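## Task

Transfer all four cases from the low table to the pallets based on the route code printed on each shipping label. A3 cases go to the north pallet, at the -y end of the track. K9 cases go to the south pallet, at the +y end. Each case must sit directly on its pallet's deck, not stacked on another case. No case may overhang any pallet edge by more than roughly a finger's width. The two cases that started on each pallet must still be on that pallet. A case recovered from the floor must finish lid up. At the end both tools must have released everything and moved away; a case held in place only by the robot does not count. Camera cam_pallet_north shows the -y end and cam_pallet_south shows the +y end, and +y runs roughly rightward in both images.

## Robot and tools

ROBOT. Two arms, left_arm and right_arm, each ride their own carriage on a single track that runs along y at x = 0. left_rail carries left_arm on the +y side (position_m 0.6 to 3 m); right_rail carries right_arm on the -y side (position_m -3 to -0.6 m). An arm base sits at x = 0, y = its carriage position, z = 0.04 m, facing +x. The names left and right say nothing about image sides. Each arm ends in a vacuum tool with four cups in two channels: channel a cups at y = -104.5 mm and channel b cups at y = +104.5 mm (cup point axes), each pair at x = -62 and +62 mm. The cups point along the cup point's +z axis; the whole rim pattern covers 227 mm in x by 312 mm in y.

FRAME. All reported poses use one world frame fixed to the table: z = 0 is the table top, +z up, +x the direction the arms face, +y to their left, y = 0 at the track middle. The table occupies x from 0.50 m and y from -0.90 to 0.90 m; outside that, the floor lies 0.53 m lower. Pallets lie past the table ends: north toward -y, south toward +y.

execute_actions. Argument actions is a list run in order. Each action may hold rows, steps, until, and device keys left_rail or right_rail.
- rows: up to 15 rows, one per control step (1/30 s). Every row is a single list of 16 numbers, each in [-1, 1], covering both arms: left_arm dx, dy, dz, rx, ry, rz, left suction_a, suction_b, then right_arm dx, dy, dz, rx, ry, rz, right suction_a, suction_b. The six motion numbers are an offset, not a pose: a target relative to the cup point's measured pose when the action began (for a call's first action, the last reported pose), expressed in the cup point's own axes. Each row is measured from that same start, not from the row before. Scale: 1.0 equals 0.6 m for dx, dy, dz and 180 degrees for the rotation vector rx, ry, rz. Suction values: above 0.01 is on, 0 off; they persist, so resend a tool's previous two numbers to leave it unchanged.
- steps: 1 to 450, default 15, at least the number of rows. After the last row the arms keep heading to that row's target.
- until: stops the action early when conditions on reported fields hold, e.g. {"left_rail": {"position_status": ["!=", "moving"]}}, or {"all": {"status": "ended"}} / {"any": {"status": "ended"}}. Numbers need a comparison (=, !=, <, <=, >, >=). It does not halt the arms.
- left_rail / right_rail: position_m is an absolute carriage position in metres; speed_m_s 0.01 to 1 (starts at 1, stays as last set); {"stop": true} alone halts it. Any out-of-range value or unknown name rejects the whole call. Rows never move carriages; drive the carriage, wait until it stops moving, then place the tool. Carriages accelerate at 2 m/s2 and arrive within 0.6 mm.

zoom_image: camera (cam_high, cam_low, cam_pallet_north, cam_pallet_south, cam_left_wrist, cam_right_wrist) and region [x0, y0, x1, y1] in pixels, at most 504 by 504, origin top-left. Use it to read label codes.

finished_scene: scene (1 or 2). Irreversible; call only after everything is released and settled.

MOTION LIMITS. Each step, the commanded pose is clipped to 100 mm and 16 degrees from the measured one; a long move needs enough steps and may need a follow-up action. Ramp offsets gradually (about 0.01 per row is 0.18 m/s) so held cases do not shake loose. Position wins over orientation when both cannot be met.

RESULTS. The state line gives each cup point position (m), quaternion wxyz and velocities. Hand target lines show where each arm is being driven. Joint lines list rail, shoulder pan, shoulder lift, elbow, wrist 1, wrist 2, wrist 3. suction_measured_a/b range 0 to 1 (near 0 no seal, 0.83+ airtight, lower for leaky cardboard; settles over about 1.3 s); part_present_a/b switches to 1 above 0.09. Wrist force/torque are in end effector axes, noisy, offset up to ~10 N, saturating near 200 N. Carriage status: moving, done, contact_stop, time_out, stopped, stopped_with_arm (fix the arm's command first), stopped_for_other_arm (move arms apart, wait, resend). position_answer not_taken means resend once standing. pose unreachable means the clearance check altered that arm's command.

GRIPPING. Switch a channel on and press both its cups fully onto a flat, smooth face; one uncovered cup kills that channel. Edges and holes leak. Held items sit up to 21 mm nearer the tool. To release: lower in small steps until contact, then in one action turn both channels off and retract straight back.

AVOID. Arm-to-arm hits or presses (including held cases, tools, cameras). Torque limits (pan/lift 686, elbow 402, wrists 99.5 N m) or 400 N external force trigger a 10 s fault. Do not drop, slam, or knock anything out of the work area; do not leave both tools pulling the same case.

Each tool is called after ">>>" as a command line: name --argument value for each argument, lists and objects as JSON in quotes; but a table of rows of numbers goes row by row, as --pt "numbers of a row", without its own name.

## Session

>>> execute_actions --actions '[]'

Scene clock: 0.00 s.
left_arm: end_effector_position=(+0.8498, +0.8596, +0.4418) suction_measured_a=0.01 part_present_a=0 suction_measured_b=0.01 part_present_b=0 end_effector_quat_wxyz=(+0.000, +0.001, +1.000, -0.001) end_effector_velocity=(+0.000, -0.000, -0.000) end_effector_angular_velocity=(+0.000, +0.000, -0.000) | right_arm: end_effector_position=(+0.8511, -1.6978, +0.4406) suction_measured_a=0.00 part_present_a=0 suction_measured_b=0.00 part_present_b=0 end_effector_quat_wxyz=(+0.001, -0.000, +1.000, +0.000) end_effector_velocity=(+0.000, -0.000, -0.000) end_effector_angular_velocity=(+0.000, +0.000, -0.000)
Joint positions: left_arm=[ 0.861 -0.24  -1.5    2.091 -2.163 -1.572  1.333] | right_arm=[-1.698 -0.239 -1.498  2.091 -2.166 -1.57   1.332]
Joint velocities: left_arm=[ 0. -0.  0. -0.  0. -0.  0.] | right_arm=[ 0. -0.  0. -0.  0. -0. -0.]
Wrist force (N, on the end effector, along its own x y z axes, offset not removed): no reading
Wrist torque (N m, same axes, about the end effector's origin, offset not removed): no reading
Hand target (left_arm): +0.850, +0.860, +0.442; +0.000, +0.001, +1.000, -0.001
Hand target (right_arm): +0.851, -1.698, +0.441; +0.001, -0.000, +1.000, +0.000
left_rail: position_m=0.861 position_m_goal=0.861 speed_m_s=1.00 position_status=done position_answer=taken refusals=0
right_rail: position_m=-1.698 position_m_goal=-1.698 speed_m_s=1.00 position_status=done position_answer=taken refusals=0

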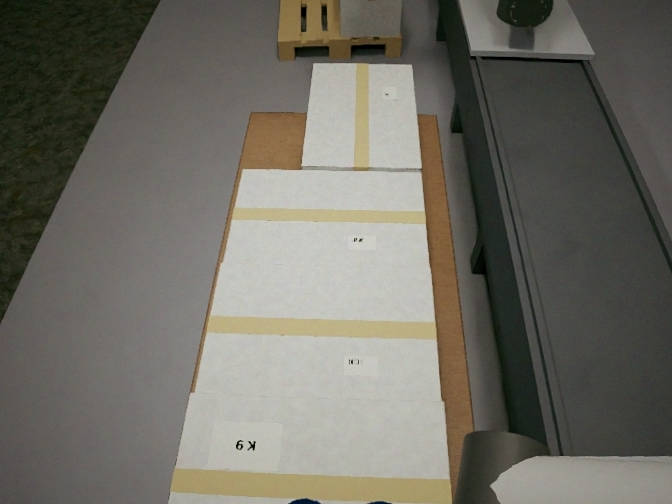

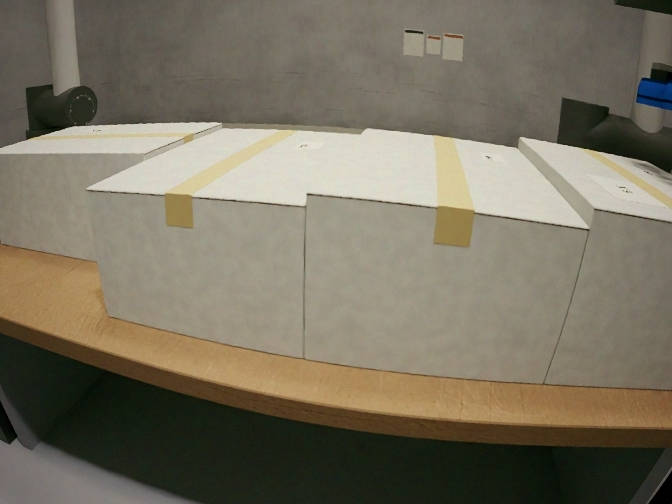

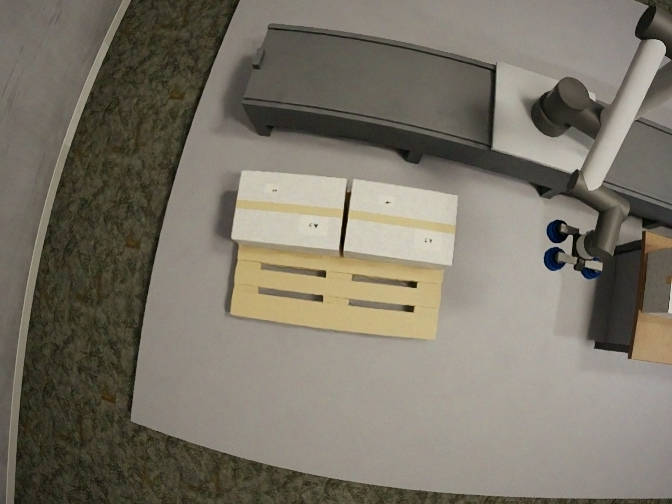

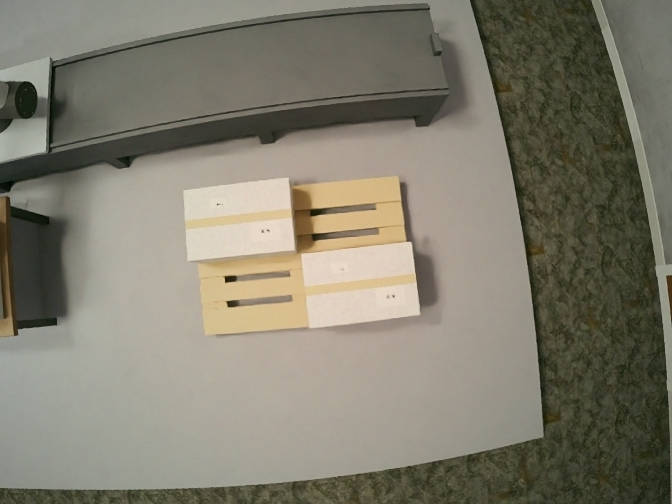

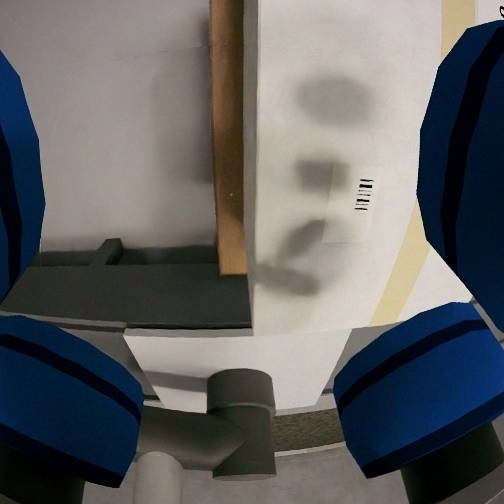

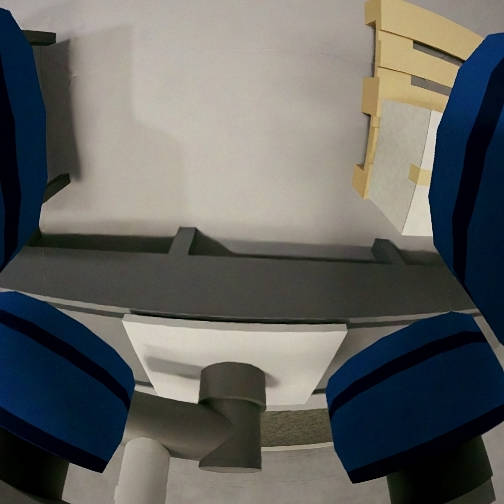

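>>> execute_actions --actions '[{"rows":[[-0.06,-0.37,0,0,0,0,0,0,0.155,0.5,0,0,0,0.5,0,0]],"steps":75},{"right_rail":{"position_m":-1.5},"steps":30}]'

Scene clock: 4.57 s.
left_arm: end_effector_position=(+0.8855, +0.6378, +0.4420) suction_measured_a=0.01 part_present_a=0 suction_measured_b=0.01 part_present_b=0 end_effector_quat_wxyz=(+0.000, +0.001, +1.000, -0.001) end_effector_velocity=(+0.000, -0.000, -0.000) end_effector_angular_velocity=(+0.000, +0.000, -0.000) | right_arm: end_effector_position=(+0.7580, -1.1993, +0.4406) suction_measured_a=0.00 part_present_a=0 suction_measured_b=0.00 part_present_b=0 end_effector_quat_wxyz=(+0.000, +0.707, +0.707, +0.001) end_effector_velocity=(+0.000, -0.000, +0.000) end_effector_angular_velocity=(-0.000, -0.000, -0.000)
Joint positions: left_arm=[ 0.861 -0.468 -1.429  2.009 -2.152 -1.572  1.104] | right_arm=[-1.5    0.128 -1.539  2.135 -2.169 -1.57   3.269]
Joint velocities: left_arm=[ 0. -0.  0. -0.  0.  0.  0.] | right_arm=[ 0. -0. -0. -0. -0. -0.  0.]
Wrist force (N, on the end effector, along its own x y z axes, offset not removed): left_arm=[-1.4 1.5 4.9] | right_arm=[1.5 -1.6 -1.1]
Wrist torque (N m, same axes, about the end effector's origin, offset not removed): left_arm=[0.16 0.06 0.66] | right_arm=[-1.09 0.02 0.35]
Hand target (left_arm): +0.885, +0.638, +0.442; +0.000, +0.001, +1.000, -0.001
Hand target (right_arm): +0.758, -1.200, +0.441; +0.000, +0.707, +0.707, +0.001
Off the commanded pose (left_arm): 0.000 m, 0 deg.
Off the commanded pose (right_arm): 0.000 m, 0 deg.
left_rail: position_m=0.861 position_m_goal=0.861 speed_m_s=1.00 position_status=done position_answer=taken refusals=0
right_rail: position_m=-1.500 position_m_goal=-1.500 speed_m_s=1.00 position_status=done position_answer=taken refusals=0
camera_calibration (this result's frames):
cam_left_wrist: T_world_to_cam=[[-0.00837756, -0.998057, 0.0617467, 0.611616], [-0.830966, 0.041298, 0.554788, 0.482193], [-0.556259, -0.0466617, -0.829698, 0.977235], [0, 0, 0, 1]] pos_world=[0.949406, 0.636113, 0.505529]
cam_right_wrist: T_world_to_cam=[[-0.997814, -0.0650776, -0.0114699, 0.675673], [-0.059434, 0.80796, 0.586232, 0.765938], [-0.0288834, 0.585632, -0.810062, 1.16563], [0, 0, 0, 1]] pos_world=[0.753386, -1.25751, 0.502966]

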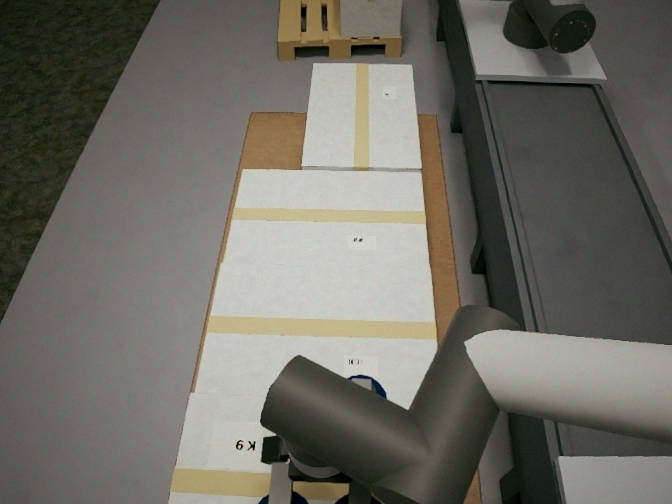

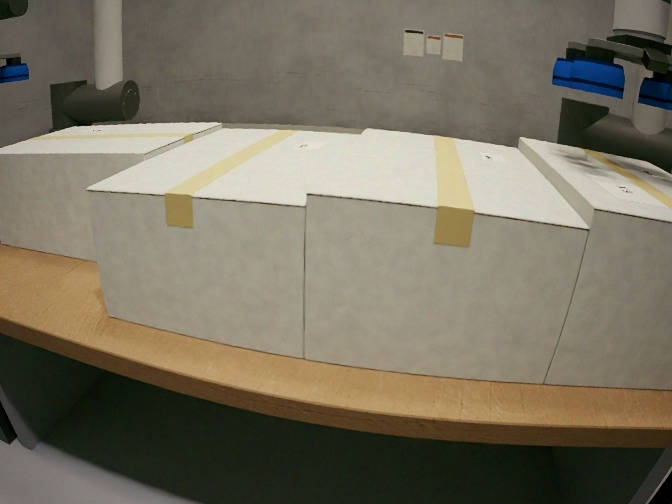

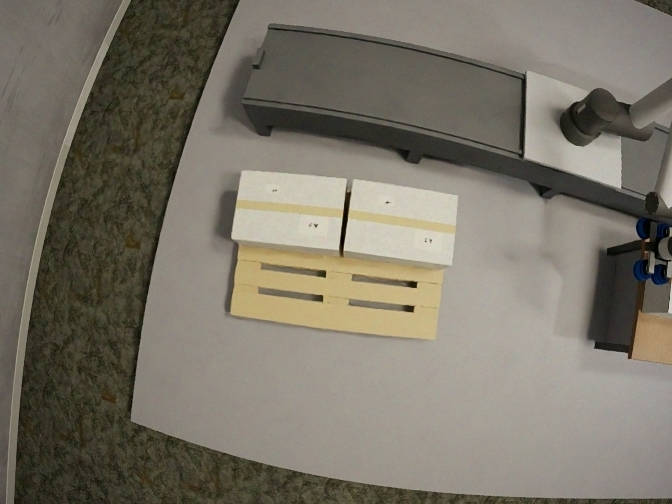

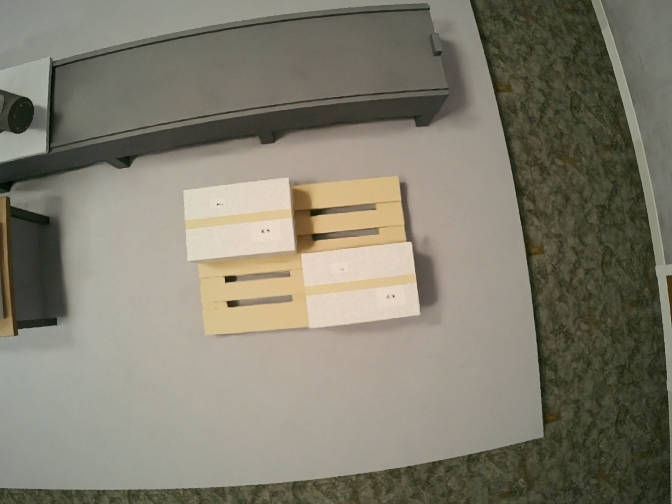

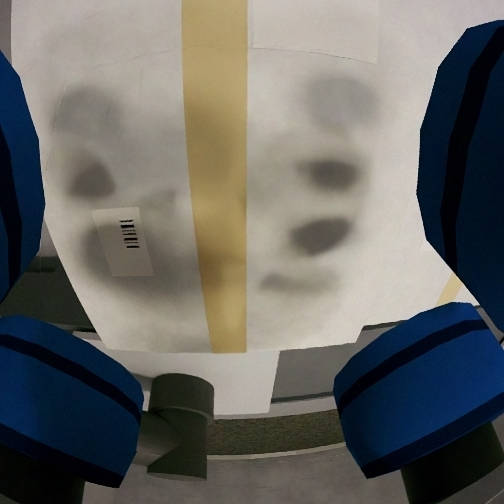

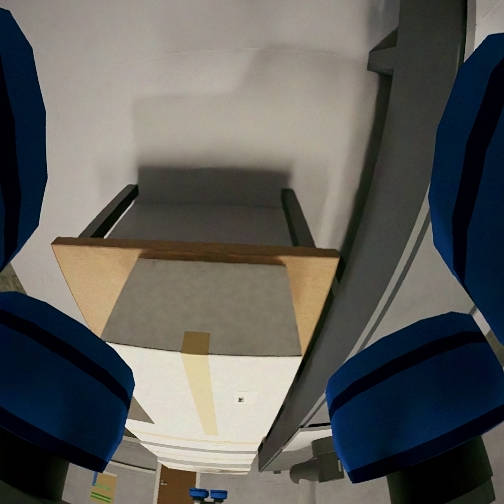

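>>> execute_actions --actions '[{"rows":[[-0.045,0.02,0.2,0,0,0,0,0,0.6,-0.5,0,0,0,0.25,0,0]],"steps":60}]'

Scene clock: 7.17 s.
left_arm: end_effector_position=(+0.9128, +0.6496, +0.3219) suction_measured_a=0.01 part_present_a=0 suction_measured_b=0.01 part_present_b=0 end_effector_quat_wxyz=(+0.000, +0.001, +1.000, -0.001) end_effector_velocity=(+0.000, -0.000, -0.000) end_effector_angular_velocity=(+0.000, +0.000, +0.000) | right_arm: end_effector_position=(+0.4576, -0.8390, +0.4406) suction_measured_a=0.00 part_present_a=0 suction_measured_b=0.00 part_present_b=0 end_effector_quat_wxyz=(-0.001, +0.924, +0.383, +0.001) end_effector_velocity=(-0.000, +0.000, -0.000) end_effector_angular_velocity=(-0.000, +0.000, +0.000)
Joint positions: left_arm=[ 0.861 -0.443 -1.308  2.061 -2.325 -1.572  1.129] | right_arm=[-1.5    0.712 -1.553  2.149 -2.169 -1.57   4.639]
Joint velocities: left_arm=[ 0.  0.  0.  0. -0.  0. -0.] | right_arm=[ 0.  0.  0. -0.  0. -0.  0.]
Wrist force (N, on the end effector, along its own x y z axes, offset not removed): left_arm=[0.3 5.8 6.7] | right_arm=[0.8 1.6 -0.5]
Wrist torque (N m, same axes, about the end effector's origin, offset not removed): left_arm=[0.35 -0.21 0.48] | right_arm=[-0.49 0.14 0.36]
Hand target (left_arm): +0.913, +0.649, +0.322; +0.000, +0.001, +1.000, -0.001
Hand target (right_arm): +0.458, -0.839, +0.441; -0.001, +0.924, +0.383, +0.001
Off the commanded pose (left_arm): 0.000 m, 0 deg.
Off the commanded pose (right_arm): 0.001 m, 0 deg.
left_rail: position_m=0.861 position_m_goal=0.861 speed_m_s=1.00 position_status=done position_answer=taken refusals=0
right_rail: position_m=-1.500 position_m_goal=-1.500 speed_m_s=1.00 position_status=done position_answer=taken refusals=0
camera_calibration (this result's frames):
cam_left_wrist: T_world_to_cam=[[-0.00837956, -0.998057, 0.0617344, 0.631077], [-0.830984, 0.0412914, 0.554761, 0.570996], [-0.556233, -0.0466517, -0.829716, 0.893352], [0, 0, 0, 1]] pos_world=[0.976688, 0.64795, 0.385503]
cam_right_wrist: T_world_to_cam=[[-0.751589, 0.659566, -0.00929631, 0.893751], [0.529876, 0.612078, 0.587019, 0.0226167], [0.392868, 0.436271, -0.80952, 0.627394], [0, 0, 0, 1]] pos_world=[0.413266, -0.877045, 0.50292]

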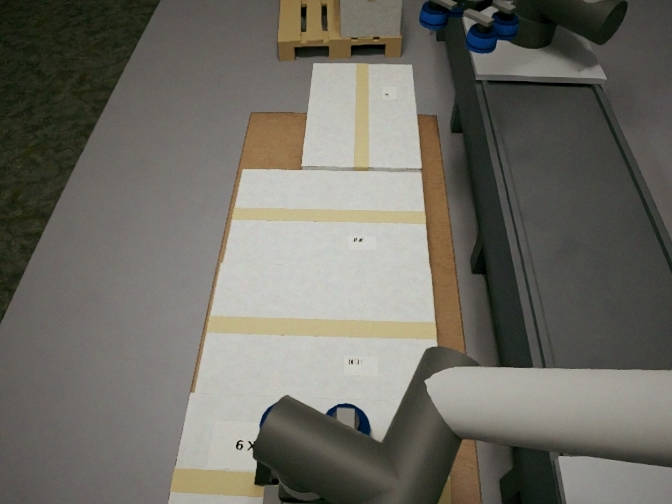

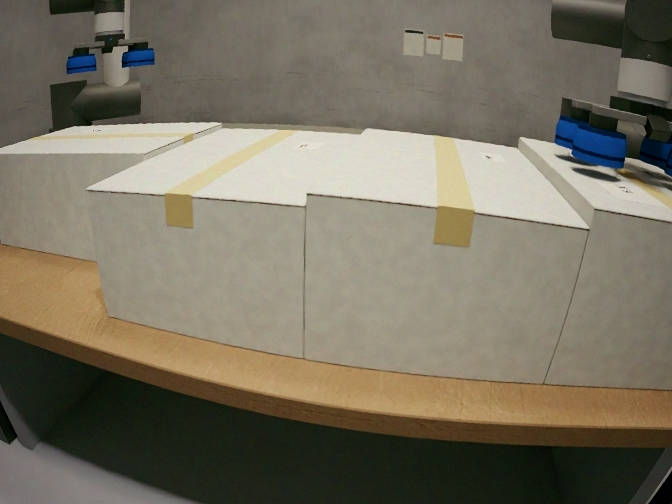

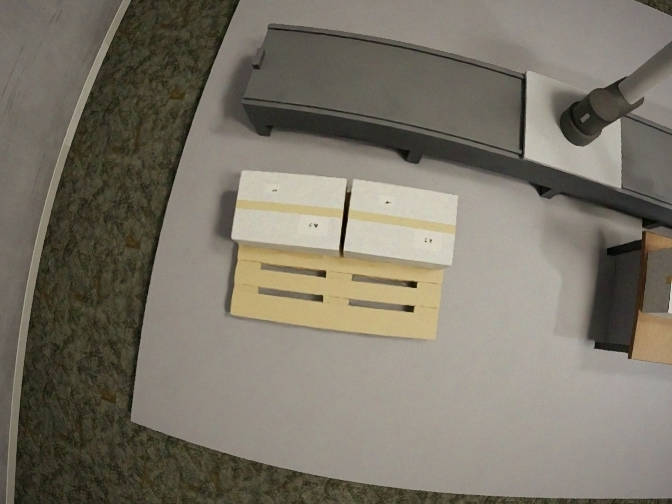

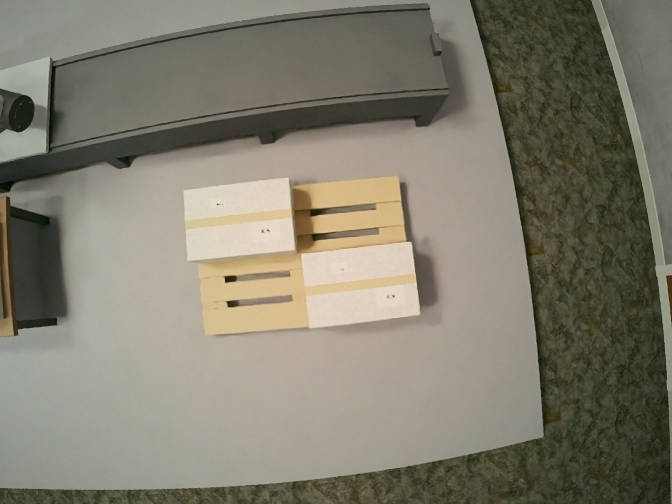

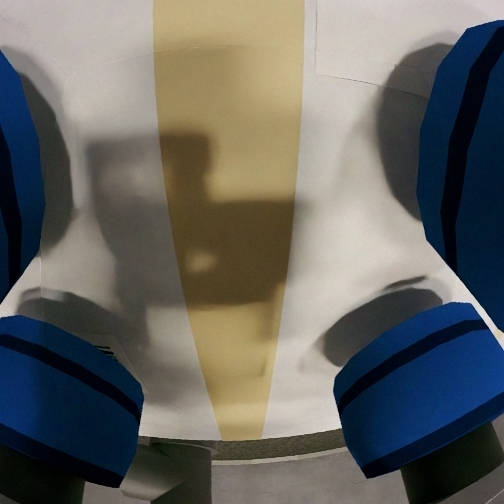

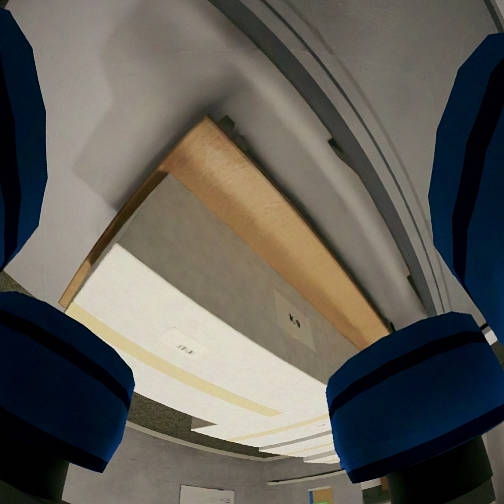

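>>> execute_actions --actions '[{"rows":[[0,0,0.03,0,0,0,0,0,0,0,-0.1,0,0,-0.75,0,0],[0,0,0.07,0,0,0,0,0,0,0,-0.1,0,0,-0.75,0,0]],"steps":60},{"rows":[[0,0,0.015,0,0,0,1,1,-0.75,0,0,0,0,0,0,0]],"steps":45}]'

Scene clock: 19.70 s.
left_arm: end_effector_position=(+0.9133, +0.6494, +0.2738) suction_measured_a=0.94 part_present_a=1 suction_measured_b=0.94 part_present_b=1 end_effector_quat_wxyz=(+0.001, +0.001, +1.000, -0.001) end_effector_velocity=(+0.000, +0.000, -0.000) end_effector_angular_velocity=(+0.000, +0.000, +0.000) | right_arm: end_effector_position=(+0.9077, -0.8394, +0.5006) suction_measured_a=0.00 part_present_a=0 suction_measured_b=0.00 part_present_b=0 end_effector_quat_wxyz=(+0.001, -0.000, +1.000, +0.001) end_effector_velocity=(-0.000, +0.000, -0.000) end_effector_angular_velocity=(-0.000, -0.000, -0.000)
Joint positions: left_arm=[ 0.861 -0.443 -1.262  2.088 -2.4   -1.572  1.129] | right_arm=[-1.5    0.449 -1.238  1.666 -2.    -1.57   2.02 ]
Joint velocities: left_arm=[ 0. -0.  0. -0.  0.  0. -0.] | right_arm=[ 0.  0.  0.  0. -0. -0.  0.]
Wrist force (N, on the end effector, along its own x y z axes, offset not removed): left_arm=[17.8 17.8 -35.2] | right_arm=[-4.2 2.4 0.7]
Wrist torque (N m, same axes, about the end effector's origin, offset not removed): left_arm=[1.83 -2.48 1.11] | right_arm=[-0.32 0.91 0.25]
Hand target (left_arm): +0.913, +0.649, +0.274; +0.001, +0.001, +1.000, -0.001
Hand target (right_arm): +0.908, -0.839, +0.501; +0.001, -0.000, +1.000, +0.001
Off the commanded pose (left_arm): 0.003 m, 0 deg.
Off the commanded pose (right_arm): 0.001 m, 0 deg.
FORCE FAULT: contact force on the left arm reached its limit, and that arm stopped for 10 seconds. The contact can be on any part of that arm, not only on its tool. That arm's remaining commands of this call were not run. That arm holds still and accepts commands again. Move the arm away from the contact; if what it grips holds it there, let go first. Pushing or pulling that hard again can fault the arm again.
left_rail: position_m=0.861 position_m_goal=0.861 speed_m_s=1.00 position_status=done position_answer=taken refusals=0
right_rail: position_m=-1.500 position_m_goal=-1.500 speed_m_s=1.00 position_status=done position_answer=taken refusals=0
camera_calibration (this result's frames):
cam_left_wrist: T_world_to_cam=[[-0.0084197, -0.998011, 0.0624715, 0.633672], [-0.8319, 0.0416564, 0.55336, 0.599125], [-0.554862, -0.047311, -0.830596, 0.853095], [0, 0, 0, 1]] pos_world=[0.977097, 0.647815, 0.33746]
cam_right_wrist: T_world_to_cam=[[0.0649801, -0.997825, -0.0111046, -0.898699], [-0.809251, -0.0592043, 0.584473, 0.402474], [-0.583859, -0.0289927, -0.811337, 0.996195], [0, 0, 0, 1]] pos_world=[0.965737, -0.844034, 0.563036]

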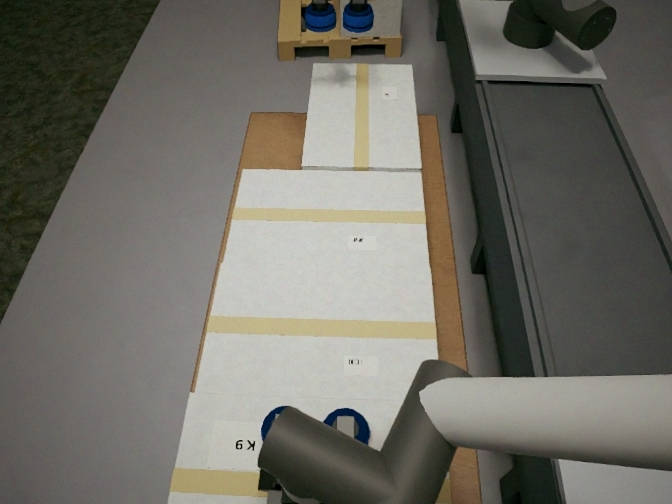

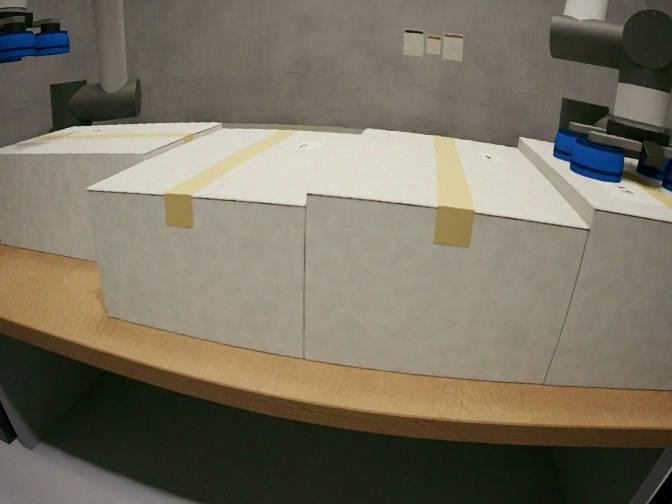

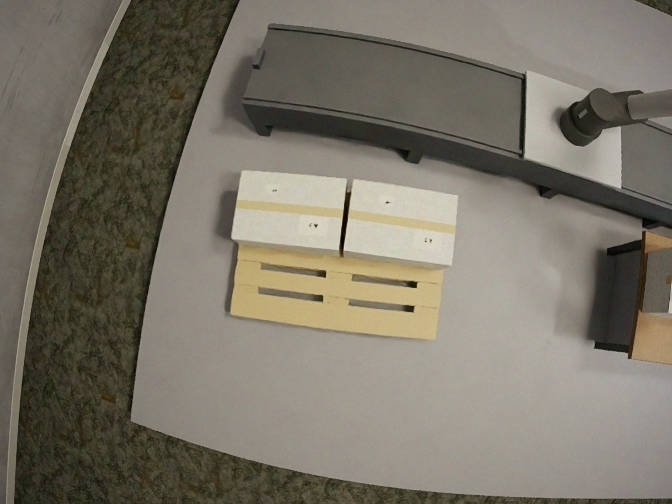

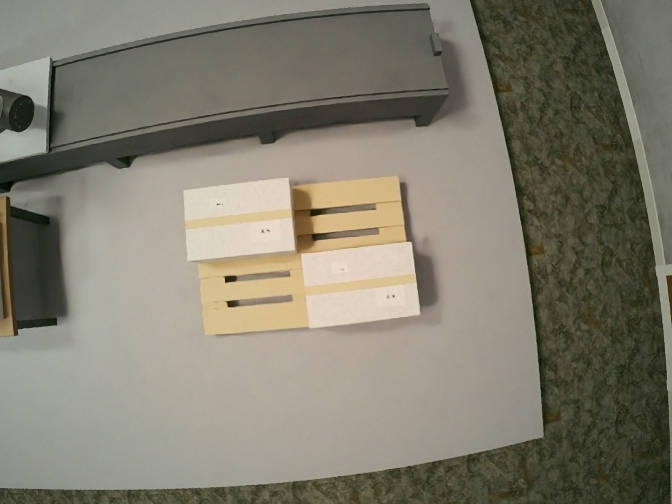

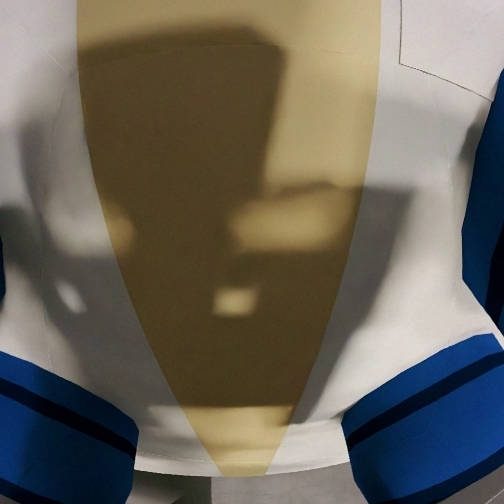

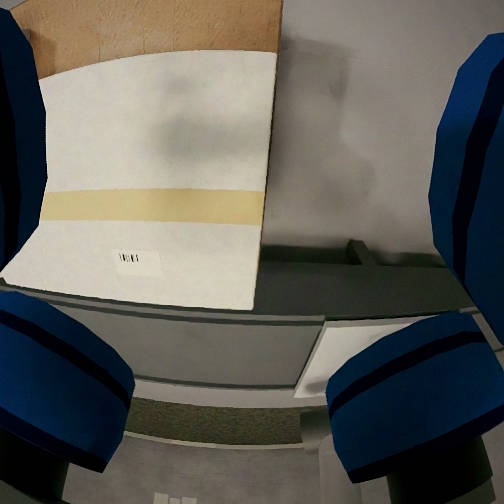

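>>> execute_actions --actions '[{"rows":[[0,0,-0.02,0,0,0,1,1,0,0,0,0,0,0,0,0],[0,0,-0.05,0,0,0,1,1,0,0,0,0,0,0,0,0],[0,0,-0.1,0,0,0,1,1,0,0,0,0,0,0,0,0]],"steps":20},{"left_rail":{"position_m":2.6},"steps":40},{"right_rail":{"position_m":-0.77},"steps":45},{"rows":[[0.22,0.66,0,0,0,0.5,1,1,-0.015,0,0.2,0,0,0,0,0]],"steps":70},{"rows":[[0,0,0.2,0,0,0,1,1,0,0,0,0,0,0,0,0]],"steps":25}]'

Scene clock: 27.13 s.
left_arm: end_effector_position=(+0.7822, +2.7845, +0.2130) suction_measured_a=0.94 part_present_a=1 suction_measured_b=0.94 part_present_b=1 end_effector_quat_wxyz=(+0.002, +0.708, +0.706, +0.000) end_effector_velocity=(-0.000, +0.000, -0.000) end_effector_angular_velocity=(+0.000, +0.000, +0.000) | right_arm: end_effector_position=(+0.9168, -0.1092, +0.3805) suction_measured_a=0.00 part_present_a=0 suction_measured_b=0.00 part_present_b=0 end_effector_quat_wxyz=(+0.001, -0.000, +1.000, +0.001) end_effector_velocity=(+0.000, -0.000, -0.000) end_effector_angular_velocity=(-0.000, +0.000, -0.000)
Joint positions: left_arm=[ 2.6   -0.02  -1.315  2.305 -2.564 -1.573  3.123] | right_arm=[-0.77   0.445 -1.162  1.742 -2.152 -1.57   2.016]
Joint velocities: left_arm=[ 0.  0.  0.  0. -0.  0.  0.] | right_arm=[ 0. -0.  0.  0. -0.  0.  0.]
Wrist force (N, on the end effector, along its own x y z axes, offset not removed): left_arm=[-0.4 -2.8 8.3] | right_arm=[-6.1 0.8 2.4]
Wrist torque (N m, same axes, about the end effector's origin, offset not removed): left_arm=[0.37 -4.77 0.62] | right_arm=[-0.64 1.03 0.39]
Hand target (left_arm): +0.782, +2.785, +0.213; +0.002, +0.708, +0.706, +0.000
Hand target (right_arm): +0.917, -0.109, +0.381; +0.001, -0.000, +1.000, +0.001
Off the commanded pose (left_arm): 0.000 m, 0 deg.
Off the commanded pose (right_arm): 0.000 m, 0 deg.
left_rail: position_m=2.600 position_m_goal=2.600 speed_m_s=1.00 position_status=done position_answer=taken refusals=0
right_rail: position_m=-0.770 position_m_goal=-0.770 speed_m_s=1.00 position_status=done position_answer=taken refusals=0
camera_calibration (this result's frames):
cam_left_wrist: T_world_to_cam=[[-0.998297, 0.00848224, 0.0577241, 0.739874], [0.0390914, 0.831703, 0.553843, -2.44654], [-0.0433115, 0.555156, -0.830618, -1.24684], [0, 0, 0, 1]] pos_world=[0.78025, 2.72071, 0.276642]
cam_right_wrist: T_world_to_cam=[[0.0649629, -0.997827, -0.0110493, -0.171972], [-0.809248, -0.0591578, 0.58448, 0.523249], [-0.583864, -0.0290279, -0.811333, 0.925239], [0, 0, 0, 1]] pos_world=[0.974824, -0.113786, 0.442948]

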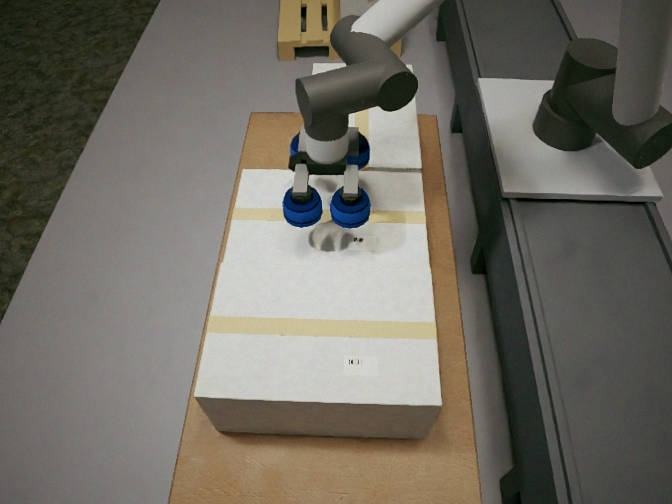

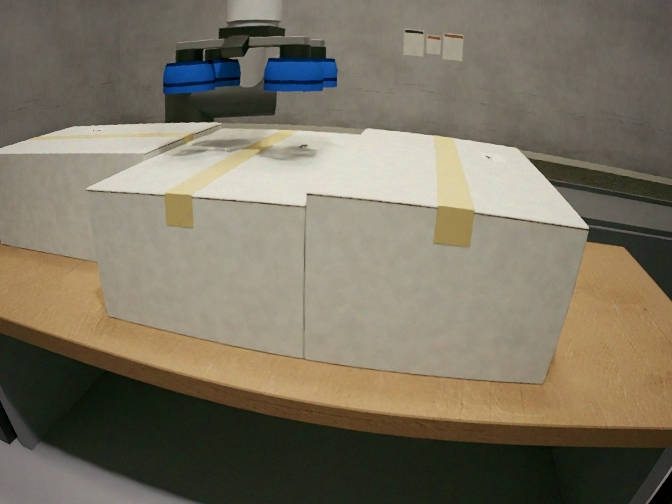

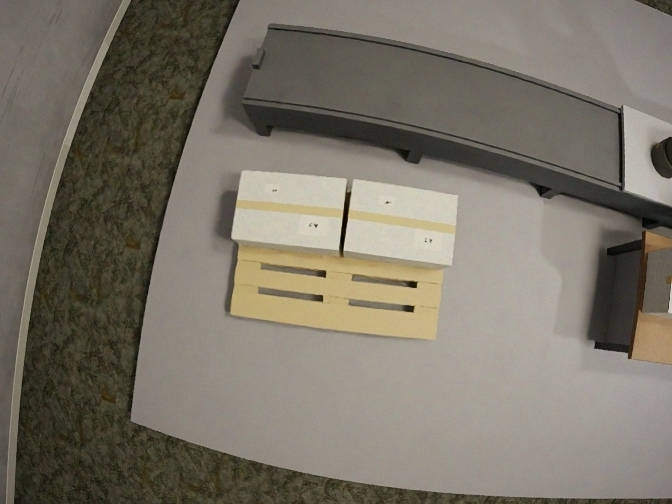

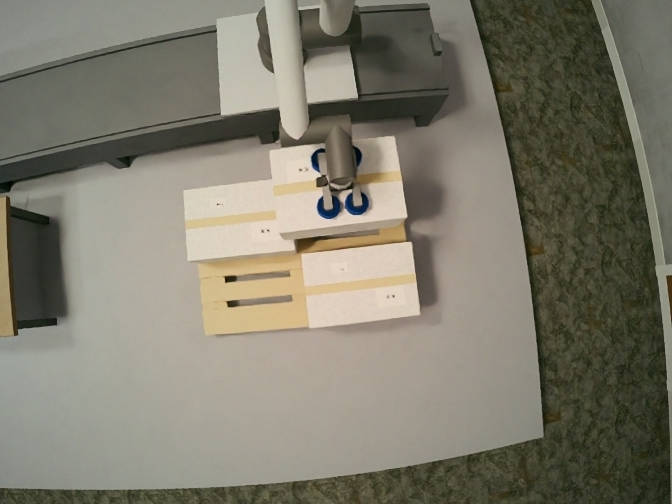

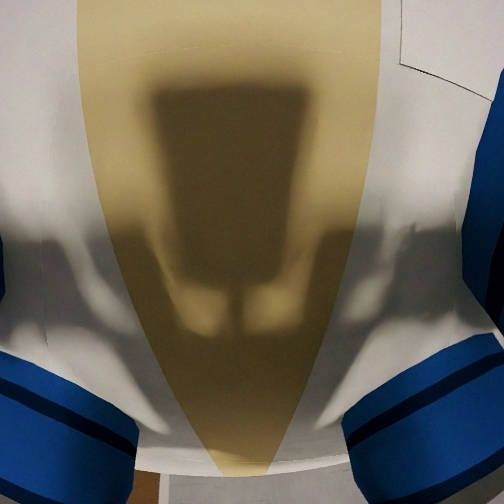

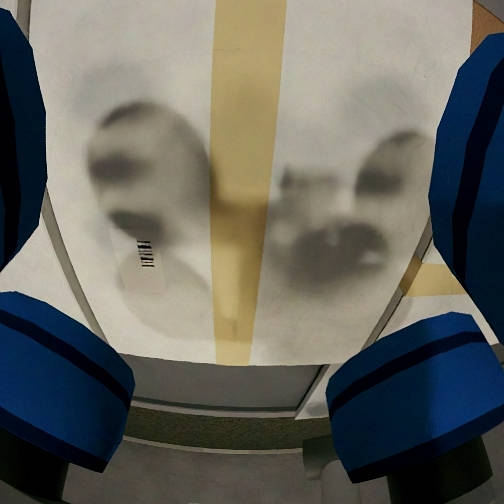

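>>> execute_actions --actions '[{"rows":[[0.19,0,0,0,0,0,1,1,0,0,0.19,0,0,0,0,0]],"steps":25},{"rows":[[0,0,0.15,0,0,0,1,1,0,0,0.02,0,0,0,1,1],[0,0,0.47,0,0,0,1,1,0,0,0.04,0,0,0,1,1]],"steps":50}]'

>>> zoom_image --camera "cam_pallet_south" --region '[170,140,450,350]'

Scene clock: 30.03 s.
left_arm: end_effector_position=(+0.7834, +2.8985, -0.0693) suction_measured_a=0.94 part_present_a=1 suction_measured_b=0.94 part_present_b=1 end_effector_quat_wxyz=(+0.002, +0.708, +0.706, +0.000) end_effector_velocity=(-0.000, -0.000, -0.000) end_effector_angular_velocity=(-0.000, +0.000, -0.000) | right_arm: end_effector_position=(+0.9168, -0.1092, +0.2425) suction_measured_a=0.91 part_present_a=1 suction_measured_b=0.91 part_present_b=1 end_effector_quat_wxyz=(+0.001, -0.000, +1.000, +0.001) end_effector_velocity=(+0.000, -0.000, +0.000) end_effector_angular_velocity=(+0.000, -0.000, -0.000)
Joint positions: left_arm=[ 2.6    0.123 -0.879  2.306 -3.001 -1.573  3.266] | right_arm=[-0.77   0.445 -1.061  1.814 -2.325 -1.57   2.016]
Joint velocities: left_arm=[ 0.  0.  0.  0. -0. -0.  0.] | right_arm=[ 0. -0. -0.  0.  0.  0. -0.]
Wrist force (N, on the end effector, along its own x y z axes, offset not removed): left_arm=[1.8 -1.0 10.9] | right_arm=[-7.0 -3.5 12.5]
Wrist torque (N m, same axes, about the end effector's origin, offset not removed): left_arm=[0.44 -4.97 0.57] | right_arm=[-2.19 -4.67 0.32]
Hand target (left_arm): +0.783, +2.898, -0.069; +0.002, +0.708, +0.706, +0.000
Hand target (right_arm): +0.917, -0.109, +0.242; +0.001, -0.000, +1.000, +0.001
Off the commanded pose (left_arm): 0.000 m, 0 deg.
Off the commanded pose (right_arm): 0.000 m, 0 deg.
left_rail: position_m=2.600 position_m_goal=2.600 speed_m_s=1.00 position_status=done position_answer=taken refusals=0
right_rail: position_m=-0.770 position_m_goal=-0.770 speed_m_s=1.00 position_status=done position_answer=taken refusals=0
camera_calibration (this result's frames):
cam_left_wrist: T_world_to_cam=[[-0.998304, 0.0085019, 0.0575982, 0.756372], [0.0390433, 0.831633, 0.553952, -2.38476], [-0.0431909, 0.555261, -0.830554, -1.54493], [0, 0, 0, 1]] pos_world=[0.781471, 2.83465, -0.00566458]
cam_right_wrist: T_world_to_cam=[[0.0649632, -0.997826, -0.0110625, -0.173558], [-0.809266, -0.0591667, 0.584455, 0.60399], [-0.58384, -0.0290156, -0.81135, 0.813255], [0, 0, 0, 1]] pos_world=[0.974874, -0.113847, 0.30491]

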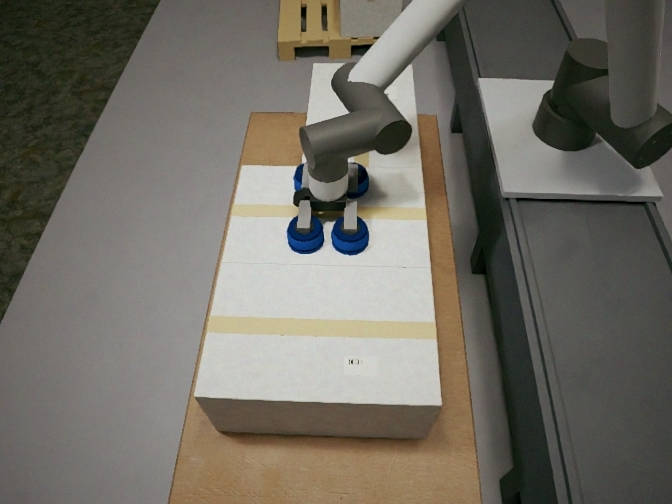

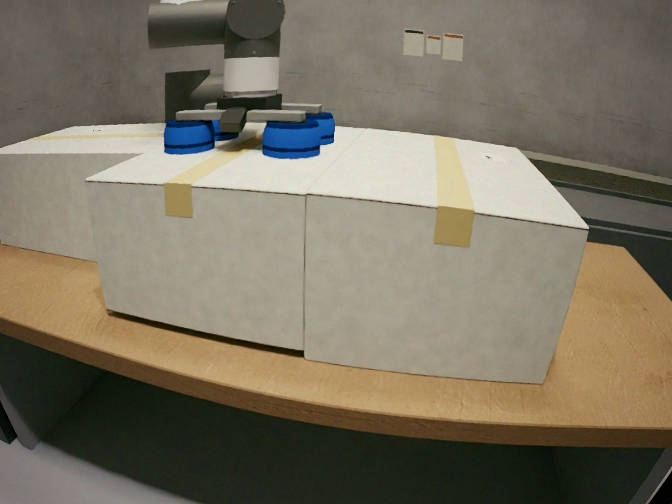

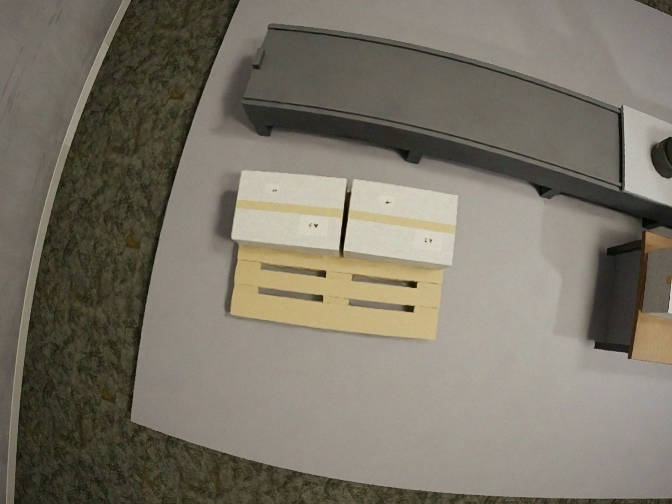

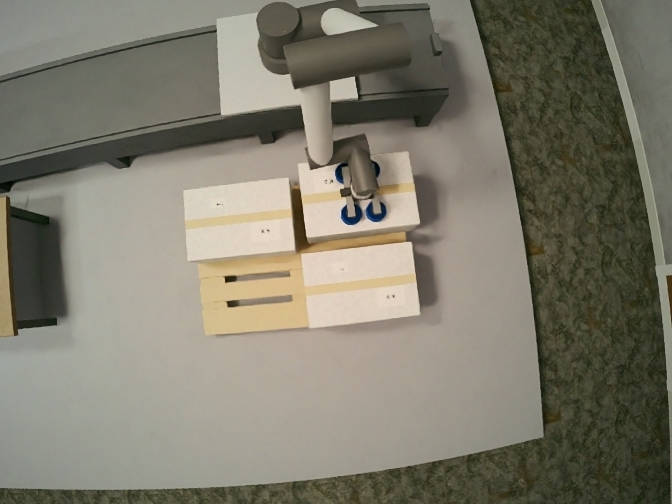

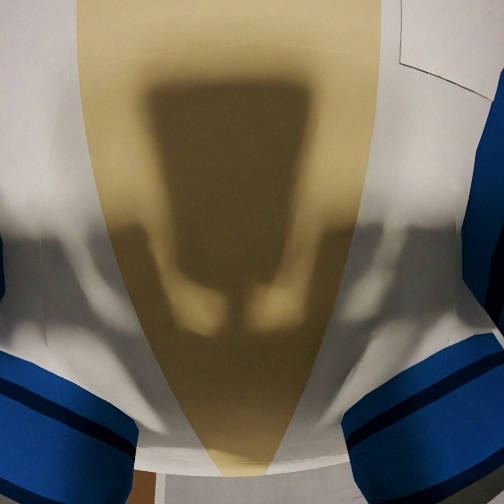

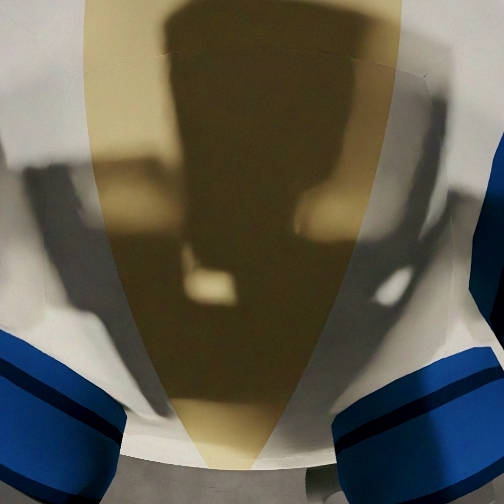

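Region (170, 140, 450, 350) of cam_pallet_south's 672x504 image, scaled by 1.800, with more detail than that image has; it fills the top 378 rows of this view, and the rest is white.

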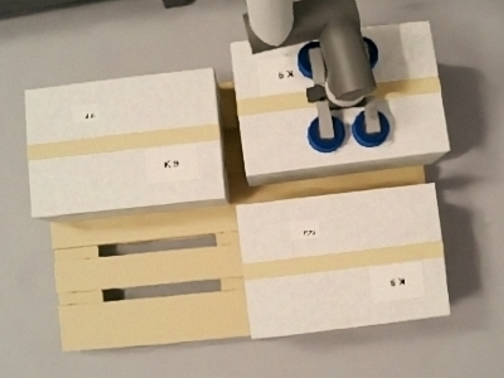

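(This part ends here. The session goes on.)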